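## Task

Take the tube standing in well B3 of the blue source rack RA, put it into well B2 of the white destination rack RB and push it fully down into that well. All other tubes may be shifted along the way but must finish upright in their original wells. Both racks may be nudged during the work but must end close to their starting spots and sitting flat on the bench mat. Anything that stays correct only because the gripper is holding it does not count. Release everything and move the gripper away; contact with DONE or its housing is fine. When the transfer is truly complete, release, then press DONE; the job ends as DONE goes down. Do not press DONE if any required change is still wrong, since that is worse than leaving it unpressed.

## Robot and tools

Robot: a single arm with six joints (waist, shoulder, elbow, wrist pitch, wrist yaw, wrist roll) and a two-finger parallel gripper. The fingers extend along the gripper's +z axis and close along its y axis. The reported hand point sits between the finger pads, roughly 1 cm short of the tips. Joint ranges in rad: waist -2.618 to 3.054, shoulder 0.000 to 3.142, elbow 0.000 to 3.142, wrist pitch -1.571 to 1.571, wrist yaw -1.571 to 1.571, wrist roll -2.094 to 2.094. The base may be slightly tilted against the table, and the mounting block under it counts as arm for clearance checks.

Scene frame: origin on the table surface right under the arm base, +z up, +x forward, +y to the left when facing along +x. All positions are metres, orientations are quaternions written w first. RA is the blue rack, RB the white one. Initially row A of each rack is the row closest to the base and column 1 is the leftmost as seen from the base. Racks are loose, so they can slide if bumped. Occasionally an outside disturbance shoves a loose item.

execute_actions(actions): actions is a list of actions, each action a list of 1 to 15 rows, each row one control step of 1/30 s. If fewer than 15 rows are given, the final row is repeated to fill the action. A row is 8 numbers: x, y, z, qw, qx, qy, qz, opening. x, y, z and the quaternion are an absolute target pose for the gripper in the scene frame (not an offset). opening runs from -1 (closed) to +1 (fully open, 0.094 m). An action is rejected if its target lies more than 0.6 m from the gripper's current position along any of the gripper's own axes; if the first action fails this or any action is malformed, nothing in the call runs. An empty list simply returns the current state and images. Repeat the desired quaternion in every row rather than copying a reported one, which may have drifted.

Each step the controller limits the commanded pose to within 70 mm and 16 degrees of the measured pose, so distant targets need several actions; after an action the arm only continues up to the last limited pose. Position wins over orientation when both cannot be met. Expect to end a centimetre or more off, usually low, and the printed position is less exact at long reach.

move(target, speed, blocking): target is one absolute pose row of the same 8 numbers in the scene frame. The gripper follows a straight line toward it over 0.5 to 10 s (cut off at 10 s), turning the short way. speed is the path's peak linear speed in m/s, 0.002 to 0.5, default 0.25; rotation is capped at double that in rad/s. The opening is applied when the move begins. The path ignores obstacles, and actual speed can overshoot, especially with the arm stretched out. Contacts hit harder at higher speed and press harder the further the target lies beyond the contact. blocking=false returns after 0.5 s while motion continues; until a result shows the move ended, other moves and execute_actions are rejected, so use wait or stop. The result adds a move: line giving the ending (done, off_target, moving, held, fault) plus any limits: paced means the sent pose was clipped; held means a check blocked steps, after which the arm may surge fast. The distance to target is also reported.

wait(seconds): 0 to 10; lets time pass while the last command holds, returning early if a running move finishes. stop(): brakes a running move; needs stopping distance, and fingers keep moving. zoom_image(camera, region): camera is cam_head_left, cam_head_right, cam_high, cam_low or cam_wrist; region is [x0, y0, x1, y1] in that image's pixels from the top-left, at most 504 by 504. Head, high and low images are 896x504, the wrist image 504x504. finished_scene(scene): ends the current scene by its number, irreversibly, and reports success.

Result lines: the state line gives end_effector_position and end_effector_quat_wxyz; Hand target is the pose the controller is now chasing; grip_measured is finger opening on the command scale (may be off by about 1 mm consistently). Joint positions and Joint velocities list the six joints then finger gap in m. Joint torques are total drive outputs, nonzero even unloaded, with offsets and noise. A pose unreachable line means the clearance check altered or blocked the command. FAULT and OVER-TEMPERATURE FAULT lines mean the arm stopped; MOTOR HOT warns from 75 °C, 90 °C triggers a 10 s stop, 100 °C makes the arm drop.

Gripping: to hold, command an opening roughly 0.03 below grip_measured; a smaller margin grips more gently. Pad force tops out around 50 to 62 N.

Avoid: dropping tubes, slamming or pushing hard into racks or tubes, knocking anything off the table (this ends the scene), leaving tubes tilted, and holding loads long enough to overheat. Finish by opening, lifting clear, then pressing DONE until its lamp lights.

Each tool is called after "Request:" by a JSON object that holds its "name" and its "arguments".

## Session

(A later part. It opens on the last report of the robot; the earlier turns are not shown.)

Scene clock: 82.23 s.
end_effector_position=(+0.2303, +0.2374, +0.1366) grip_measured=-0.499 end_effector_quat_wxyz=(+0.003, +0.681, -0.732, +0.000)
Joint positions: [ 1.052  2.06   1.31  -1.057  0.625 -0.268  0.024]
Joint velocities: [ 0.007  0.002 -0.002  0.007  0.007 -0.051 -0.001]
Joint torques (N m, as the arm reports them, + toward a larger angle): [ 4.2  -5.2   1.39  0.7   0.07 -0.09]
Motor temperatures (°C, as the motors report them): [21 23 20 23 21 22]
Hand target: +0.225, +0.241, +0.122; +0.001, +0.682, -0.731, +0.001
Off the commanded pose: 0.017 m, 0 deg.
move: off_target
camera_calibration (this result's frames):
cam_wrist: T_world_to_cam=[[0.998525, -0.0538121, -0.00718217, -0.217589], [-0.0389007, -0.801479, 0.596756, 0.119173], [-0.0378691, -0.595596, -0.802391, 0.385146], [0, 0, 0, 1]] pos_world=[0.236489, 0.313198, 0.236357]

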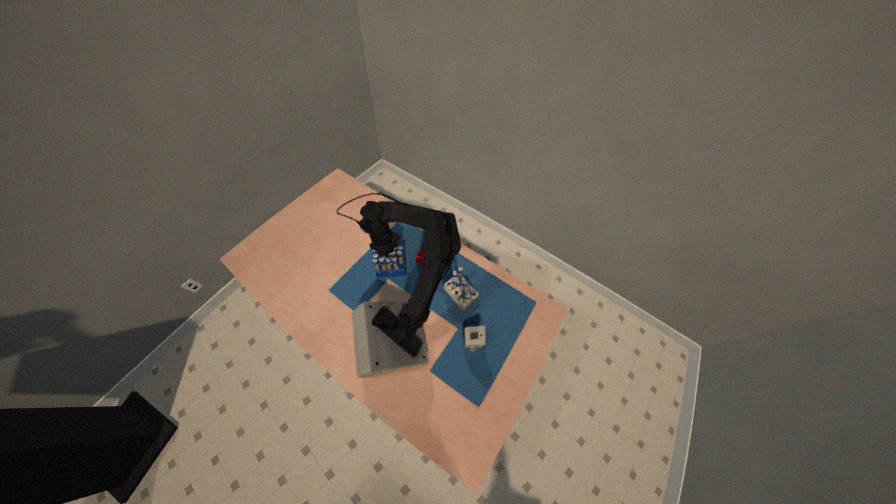

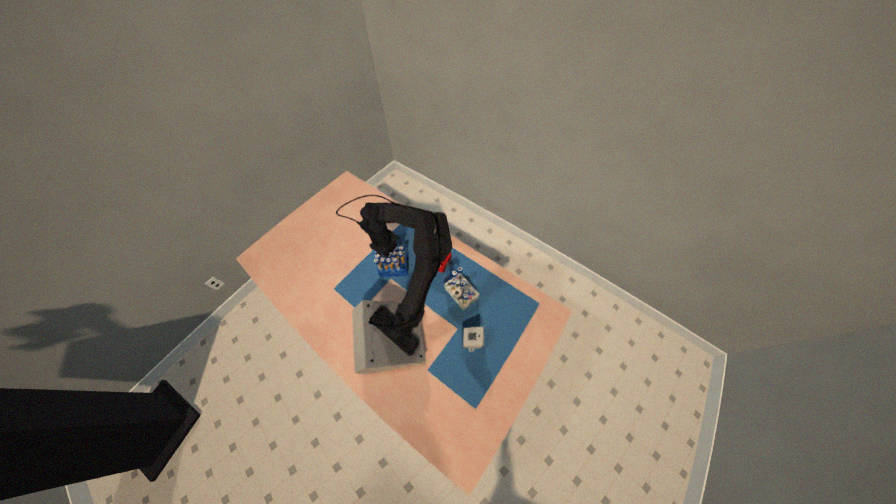

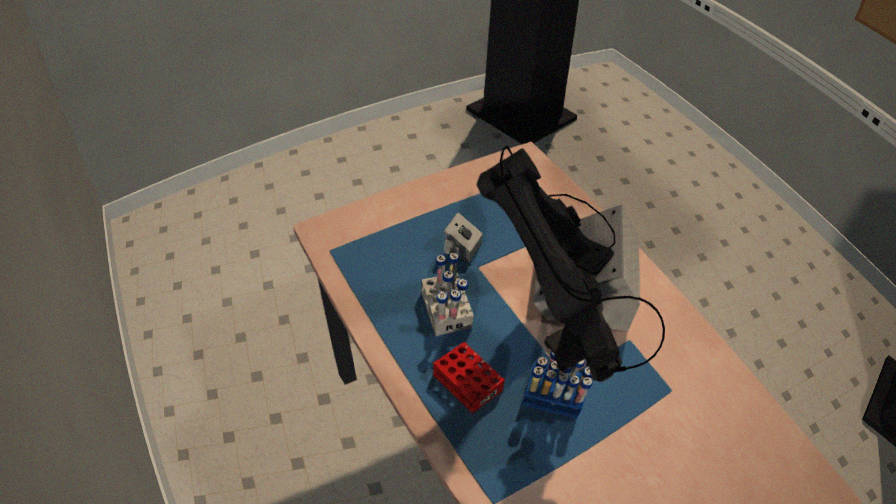

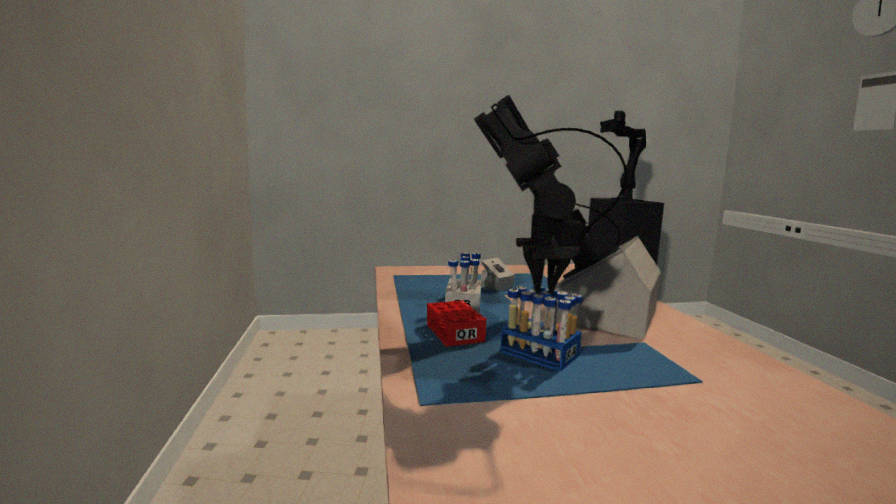

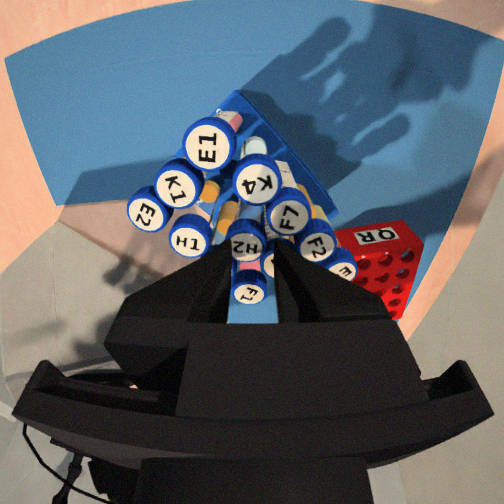

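Request:
{"name": "move", "arguments": {"target": [0.222,0.246,0.165,0,0.682,-0.731,0,-0.5], "speed": 0.05}}

Request:
{"name": "move", "arguments": {"target": [0.222,0.246,0.121,0,0.682,-0.731,0,-0.5], "speed": 0.02}}

Scene clock: 87.77 s.
end_effector_position=(+0.2255, +0.2368, +0.1575) grip_measured=-0.499 end_effector_quat_wxyz=(+0.007, +0.680, -0.733, +0.004)
Joint positions: [ 1.098  2.059  1.367 -1.16   0.615 -0.204  0.024]
Joint velocities: [-0.002 -0.007 -0.002  0.022 -0.095  0.022  0.001]
Joint torques (N m, as the arm reports them, + toward a larger angle): [ 6.88 -5.67  6.1  -0.01 -0.13  0.1 ]
Motor temperatures (°C, as the motors report them): [21 23 20 23 21 22]
Hand target: +0.222, +0.246, +0.165; -0.000, +0.682, -0.731, -0.001
Off the commanded pose: 0.012 m, 1 deg.
move: off_target
camera_calibration (this result's frames):
cam_wrist: T_world_to_cam=[[0.998422, -0.0555524, -0.00826545, -0.212069], [-0.0391995, -0.794652, 0.605798, 0.103087], [-0.0402217, -0.604518, -0.795575, 0.402951], [0, 0, 0, 1]] pos_world=[0.231983, 0.313728, 0.256375]

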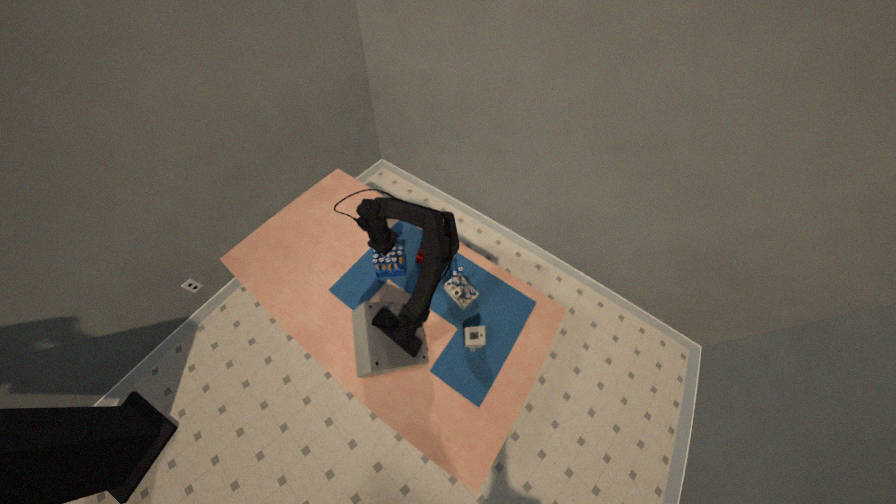

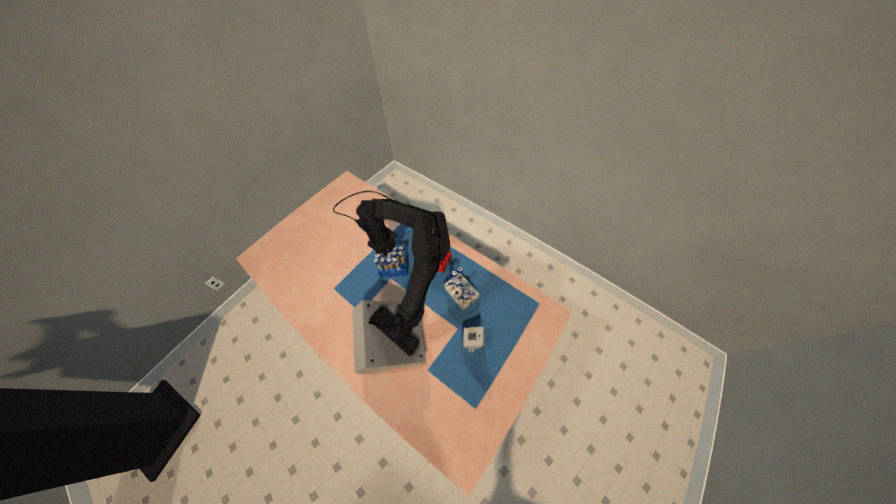

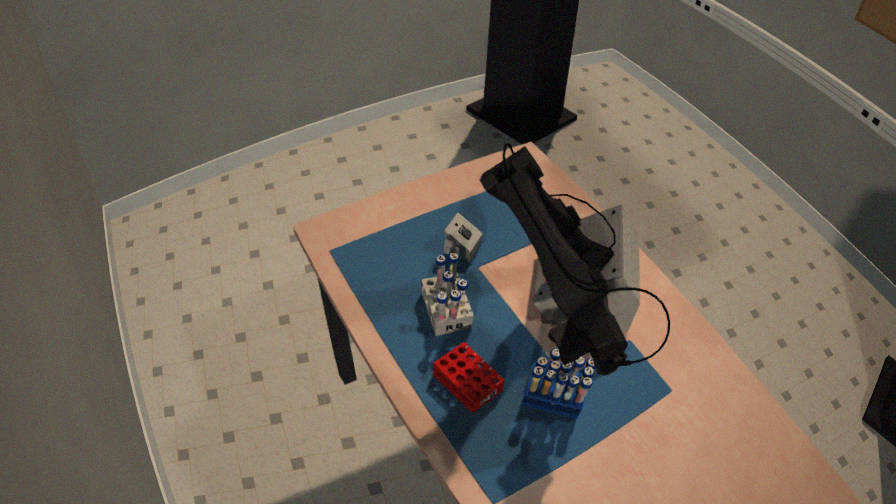

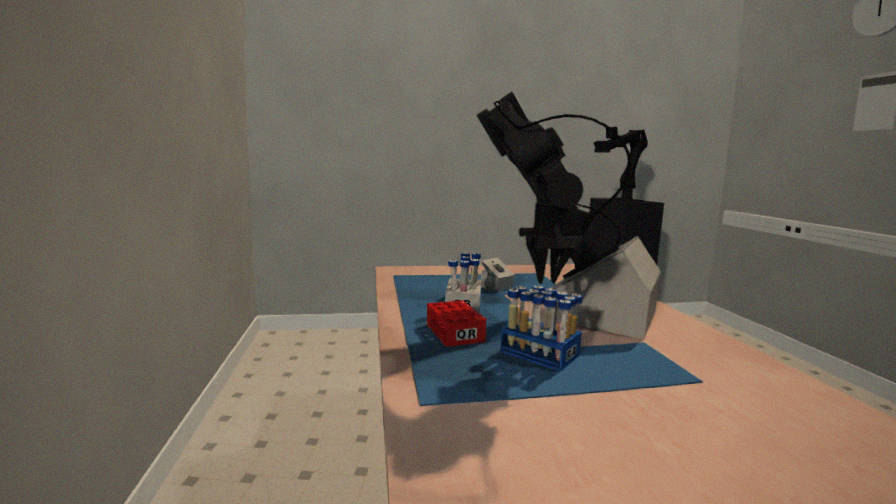

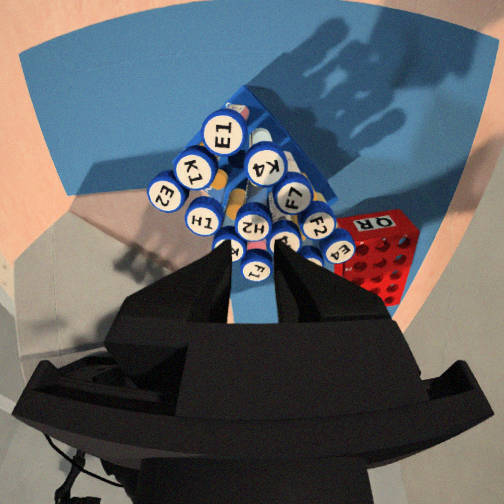

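Scene clock: 89.87 s.
end_effector_position=(+0.2265, +0.2414, +0.1368) grip_measured=-0.499 end_effector_quat_wxyz=(+0.001, +0.682, -0.731, +0.001)
Joint positions: [ 1.066  2.072  1.313 -1.053  0.625 -0.257  0.024]
Joint velocities: [-0.012 -0.017 -0.012 -0.007 -0.022 -0.022  0.   ]
Joint torques (N m, as the arm reports them, + toward a larger angle): [ 3.8  -5.21  1.86  0.65  0.02 -0.08]
Motor temperatures (°C, as the motors report them): [21 23 20 23 21 22]
Hand target: +0.222, +0.245, +0.122; +0.001, +0.682, -0.731, +0.001
Off the commanded pose: 0.017 m, 0 deg.
move: off_target
camera_calibration (this result's frames):
cam_wrist: T_world_to_cam=[[0.998733, -0.0502273, -0.00297997, -0.215062], [-0.0385871, -0.802595, 0.595275, 0.122538], [-0.0322907, -0.594406, -0.803517, 0.386224], [0, 0, 0, 1]] pos_world=[0.231989, 0.31712, 0.236753]

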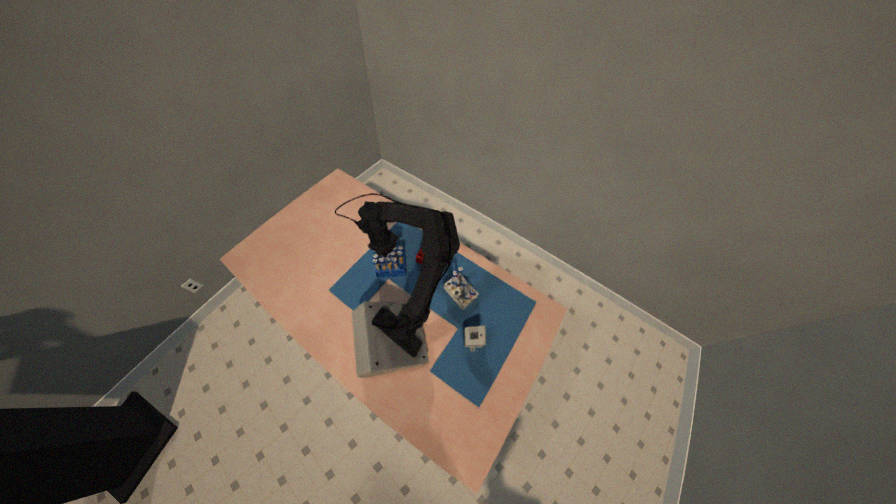

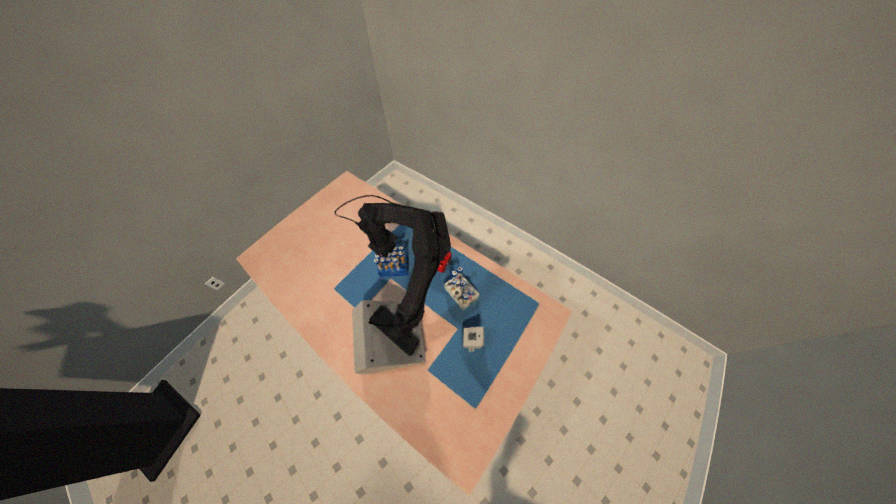

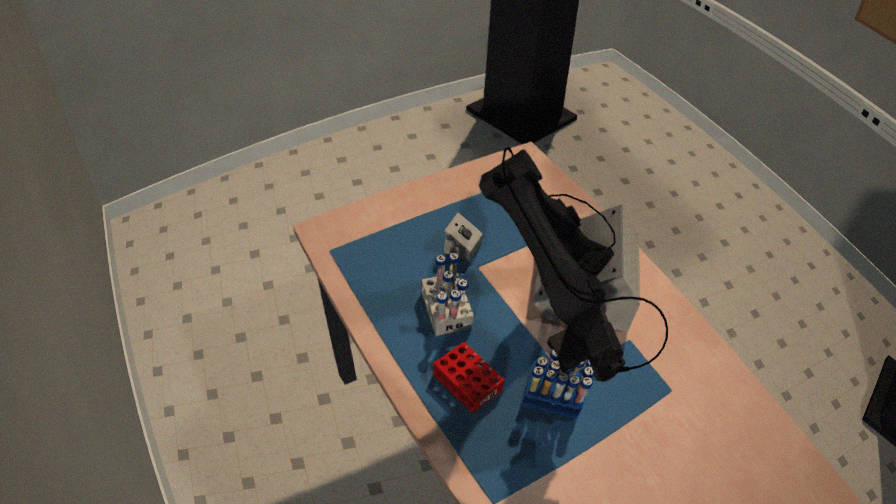

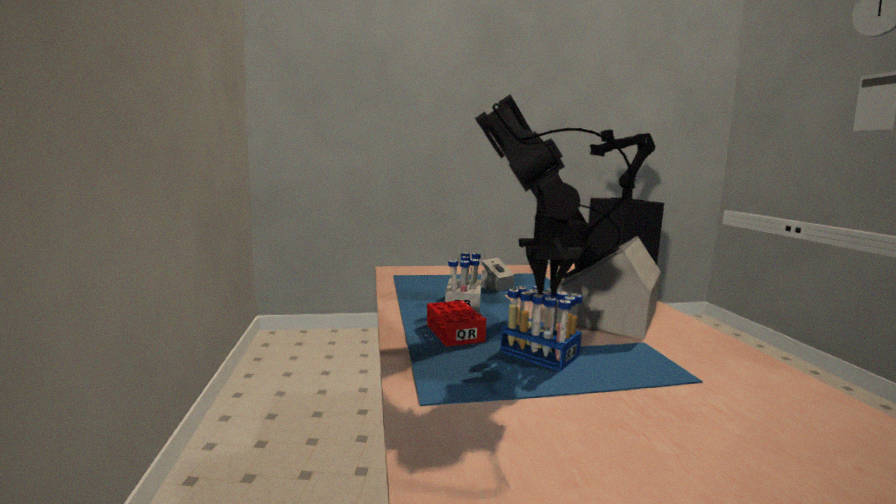

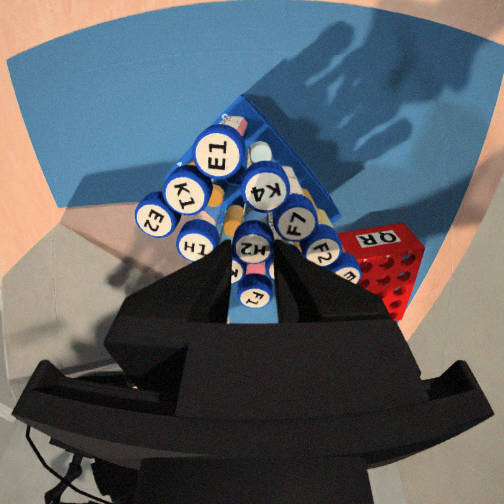

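Request:
{"name": "move", "arguments": {"target": [0.2265,0.246,0.17,0,0.35,-0.937,0,-0.5], "speed": 0.1}}

Request:
{"name": "move", "arguments": {"target": [0.2265,0.246,0.139,0,0.35,-0.937,0,-0.5], "speed": 0.03}}

Request:
{"name": "zoom_image", "arguments": {"camera": "cam_wrist", "region": [130,160,380,330]}}

Scene clock: 107.20 s.
end_effector_position=(+0.2268, +0.2368, +0.1581) grip_measured=-0.499 end_effector_quat_wxyz=(-0.013, -0.351, +0.936, -0.009)
Joint positions: [ 1.092  2.072  1.391 -1.185  0.607  0.579  0.024]
Joint velocities: [ 0.002 -0.012  0.002 -0.022  0.007  0.007  0.001]
Joint torques (N m, as the arm reports them, + toward a larger angle): [ 7.17 -7.06  6.09 -0.1  -0.03  0.14]
Motor temperatures (°C, as the motors report them): [22 23 20 23 21 22]
Hand target: +0.226, +0.246, +0.170; -0.001, -0.350, +0.937, +0.001
Off the commanded pose: 0.015 m, 2 deg.
move: off_target
camera_calibration (this result's frames):
cam_wrist: T_world_to_cam=[[0.671611, -0.740894, 0.00387489, 0.0211295], [-0.583963, -0.526121, 0.618211, 0.160796], [-0.45599, -0.41746, -0.786003, 0.451969], [0, 0, 0, 1]] pos_world=[0.285802, 0.288932, 0.255761]

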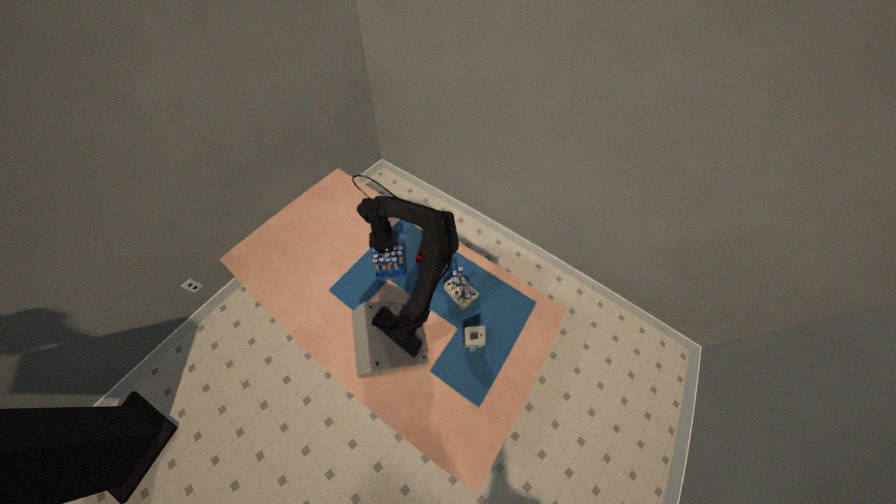

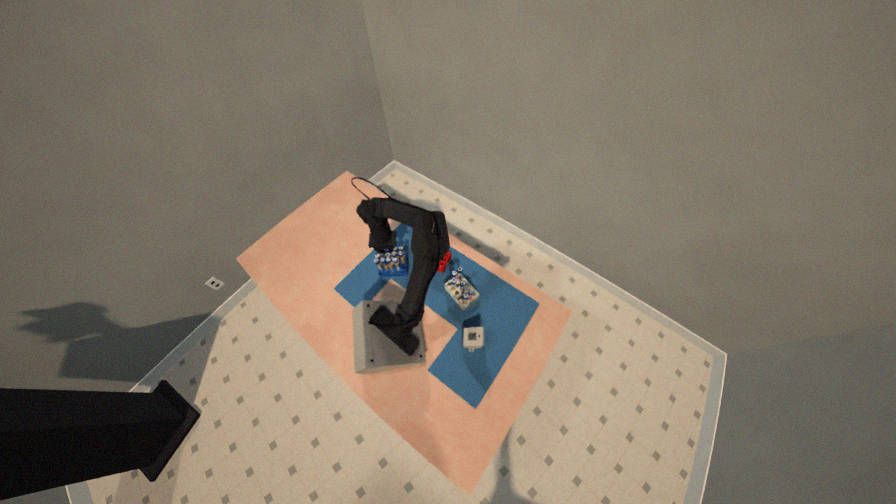

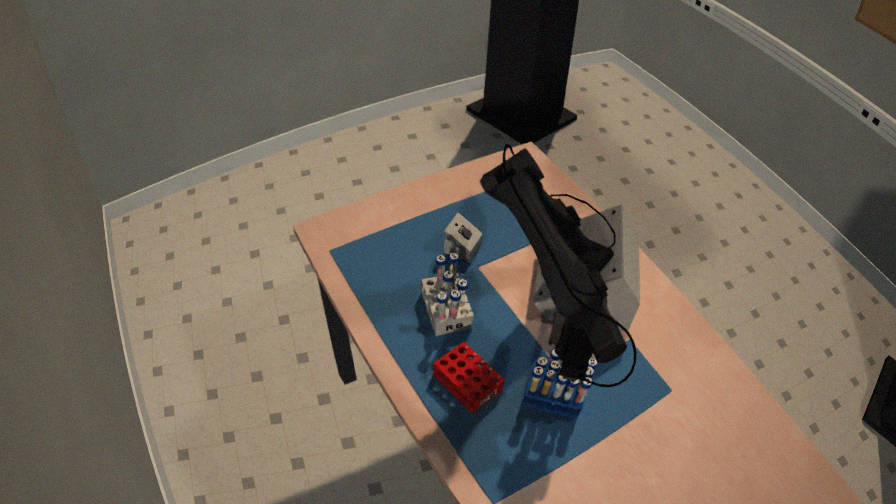

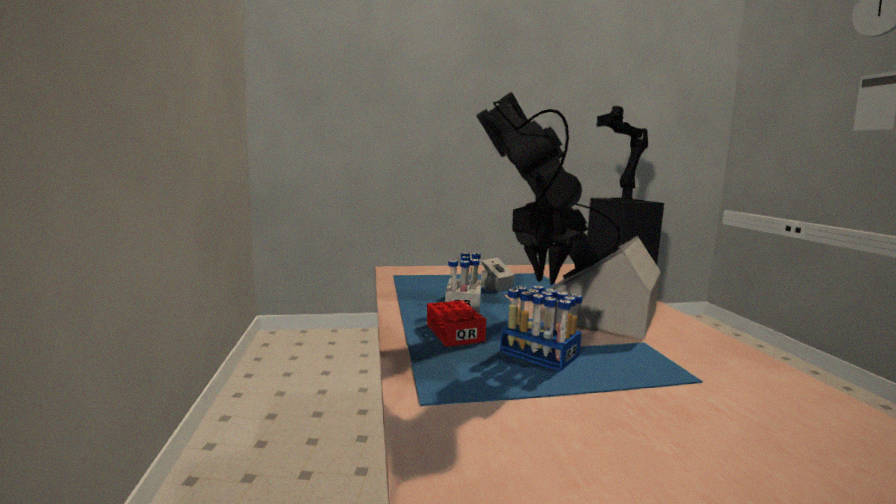

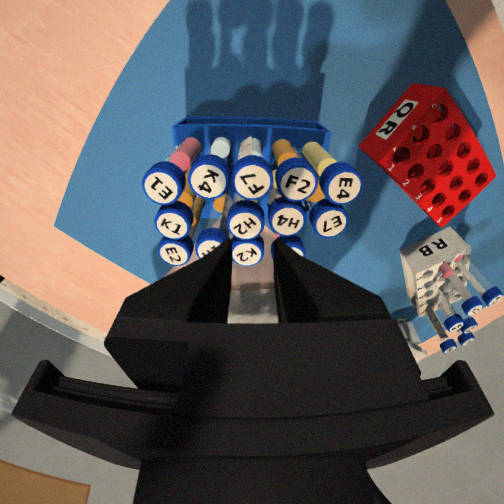

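Scene clock: 108.30 s.
end_effector_position=(+0.2283, +0.2417, +0.1424) grip_measured=-0.499 end_effector_quat_wxyz=(-0.006, -0.342, +0.940, +0.001)
Joint positions: [ 1.066  2.072  1.341 -1.086  0.613  0.549  0.024]
Joint velocities: [ 0.002  0.002  0.007  0.022 -0.037 -0.051  0.   ]
Joint torques (N m, as the arm reports them, + toward a larger angle): [ 5.38 -5.98  3.76  0.21  0.13 -0.08]
Motor temperatures (°C, as the motors report them): [22 23 20 23 21 22]
Hand target: +0.227, +0.246, +0.139; -0.000, -0.350, +0.937, -0.001
Off the commanded pose: 0.006 m, 1 deg.
move: done
camera_calibration (this result's frames):
cam_wrist: T_world_to_cam=[[0.657367, -0.753502, -0.0102184, 0.0321276], [-0.597744, -0.529642, 0.601816, 0.18029], [-0.458881, -0.389505, -0.79857, 0.438132], [0, 0, 0, 1]] pos_world=[0.287698, 0.290352, 0.241706]

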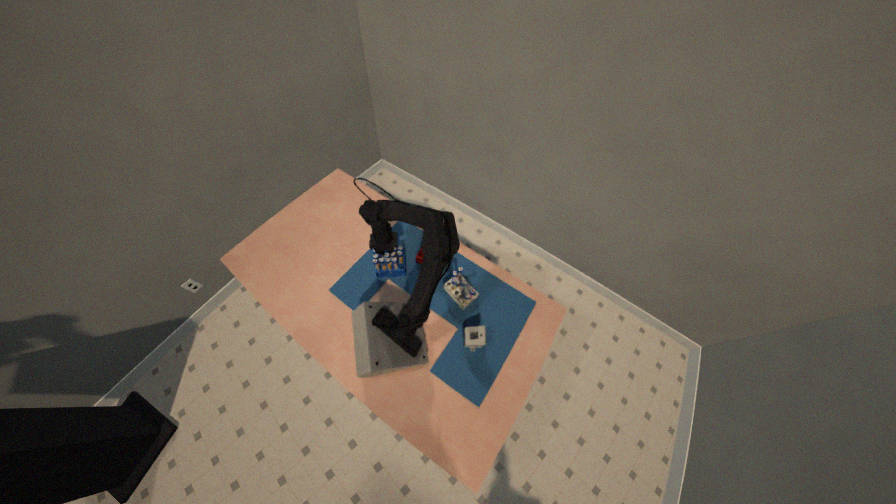

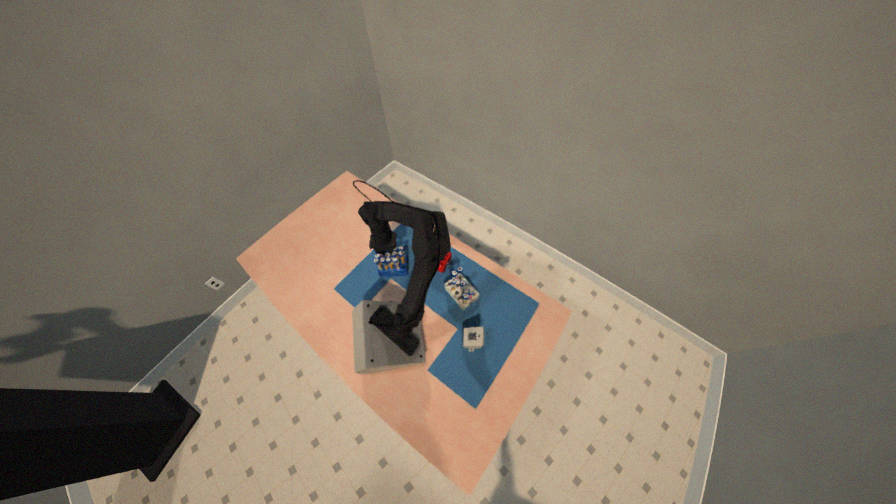

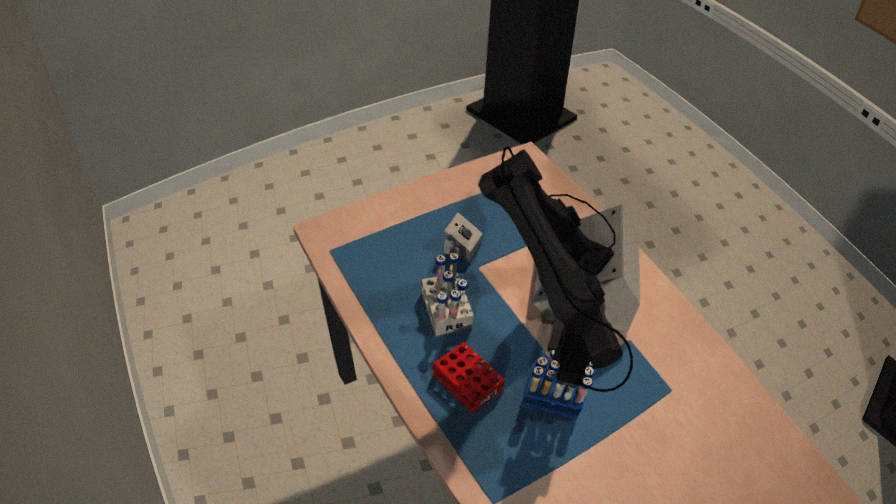

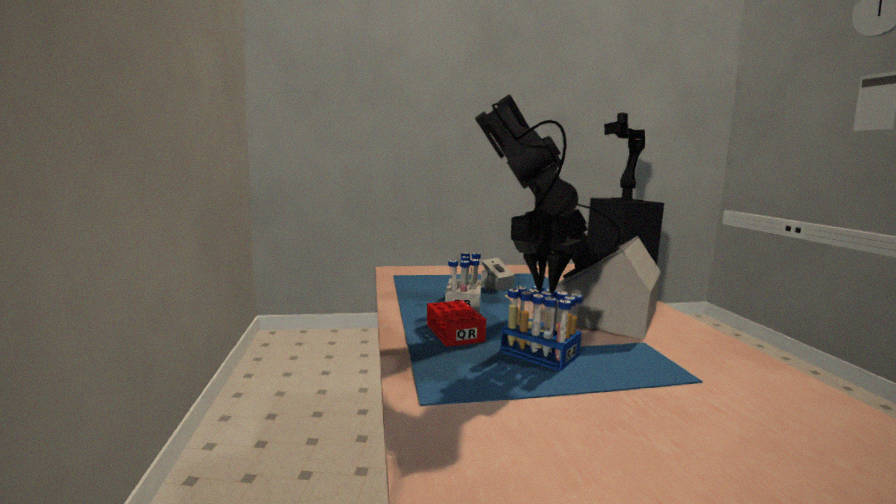

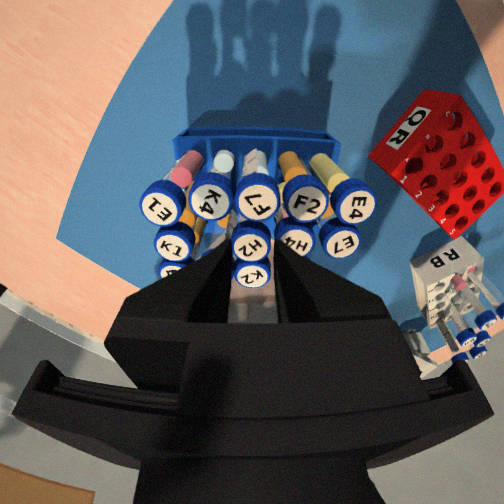

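Region (130, 160, 380, 330) of cam_wrist's 504x504 image, scaled by 2.016, with more detail than that image has; it fills the top 343 rows of this view, and the rest is white.

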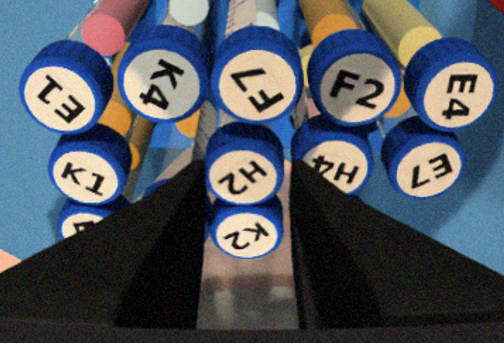

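Request:
{"name": "move", "arguments": {"target": [0.2242,0.2472,0.121,0,0.35,-0.937,0,-0.53], "speed": 0.02}}

Request:
{"name": "zoom_image", "arguments": {"camera": "cam_wrist", "region": [130,160,380,330]}}

Scene clock: 113.13 s.
end_effector_position=(+0.2290, +0.2412, +0.1368) grip_measured=-0.529 end_effector_quat_wxyz=(-0.006, -0.346, +0.938, +0.001)
Joint positions: [ 1.055  2.072  1.324 -1.06   0.616  0.526  0.022]
Joint velocities: [-0.012  0.007 -0.027 -0.037 -0.007  0.007  0.001]
Joint torques (N m, as the arm reports them, + toward a larger angle): [ 4.5  -4.72  1.7   0.69  0.16 -0.12]
Motor temperatures (°C, as the motors report them): [22 23 20 23 21 22]
Hand target: +0.224, +0.246, +0.122; -0.001, -0.350, +0.937, -0.001
Off the commanded pose: 0.018 m, 1 deg.
move: off_target
camera_calibration (this result's frames):
cam_wrist: T_world_to_cam=[[0.663876, -0.747769, -0.0104419, 0.0283582], [-0.593544, -0.535345, 0.600925, 0.184303], [-0.454944, -0.392742, -0.799237, 0.433732], [0, 0, 0, 1]] pos_world=[0.28789, 0.290216, 0.236198]

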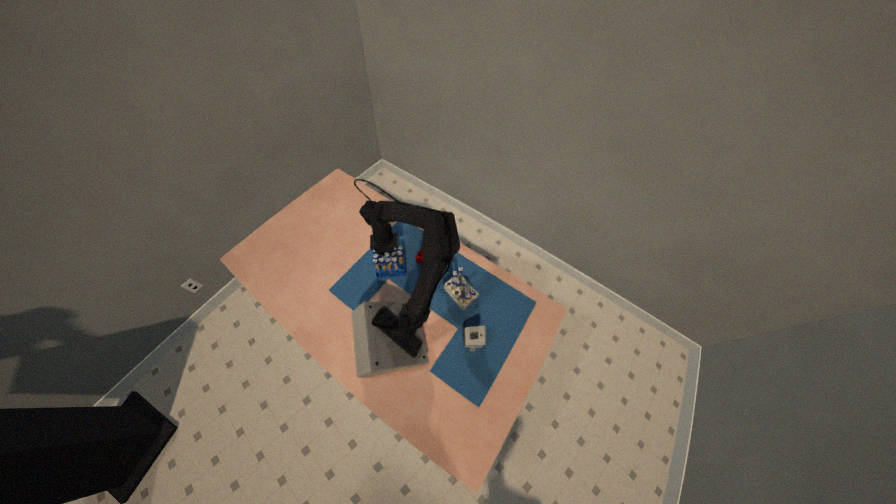

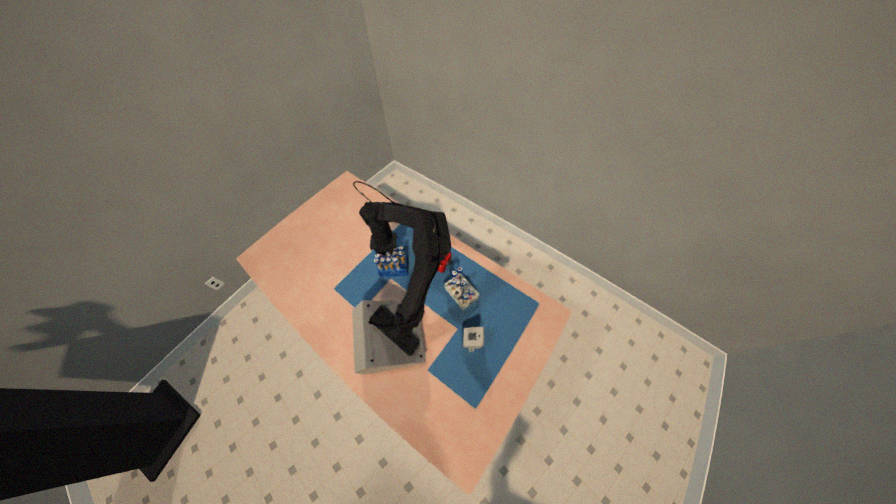

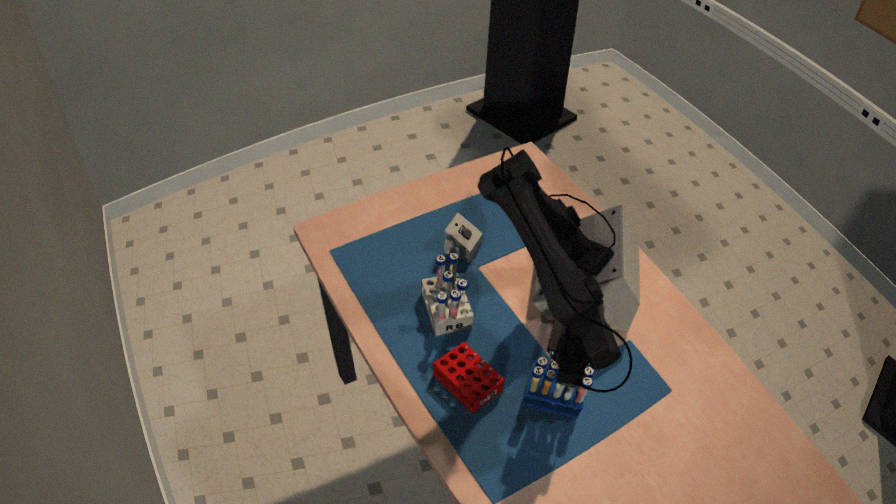

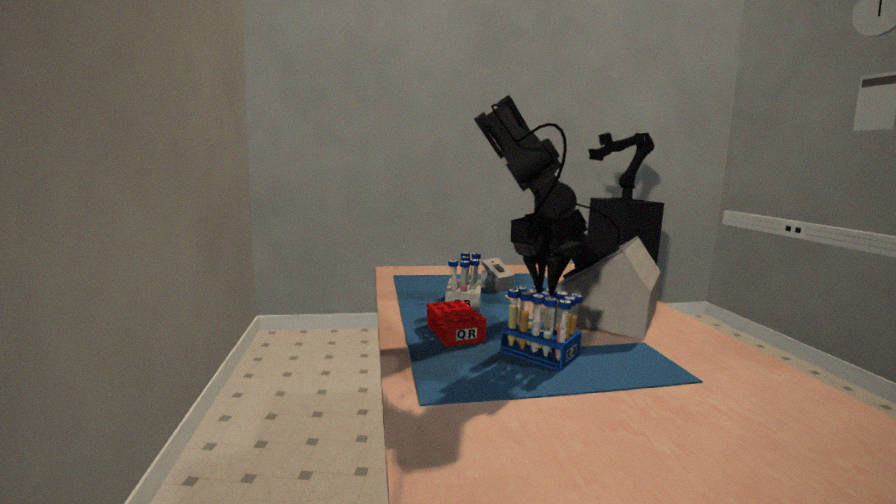

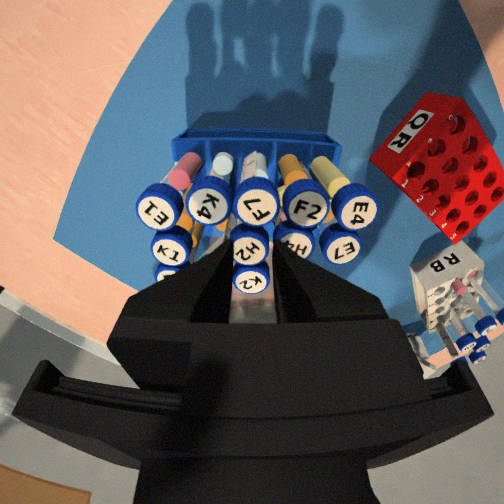

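Region (130, 160, 380, 330) of cam_wrist's 504x504 image, scaled by 2.016, with more detail than that image has; it fills the top 343 rows of this view, and the rest is white.

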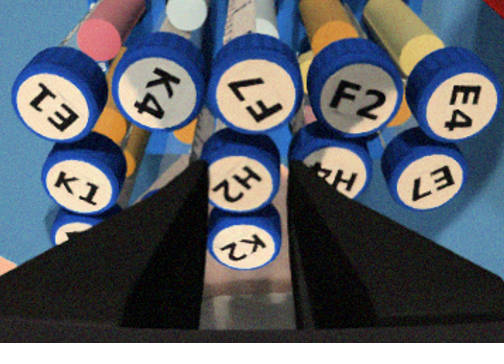

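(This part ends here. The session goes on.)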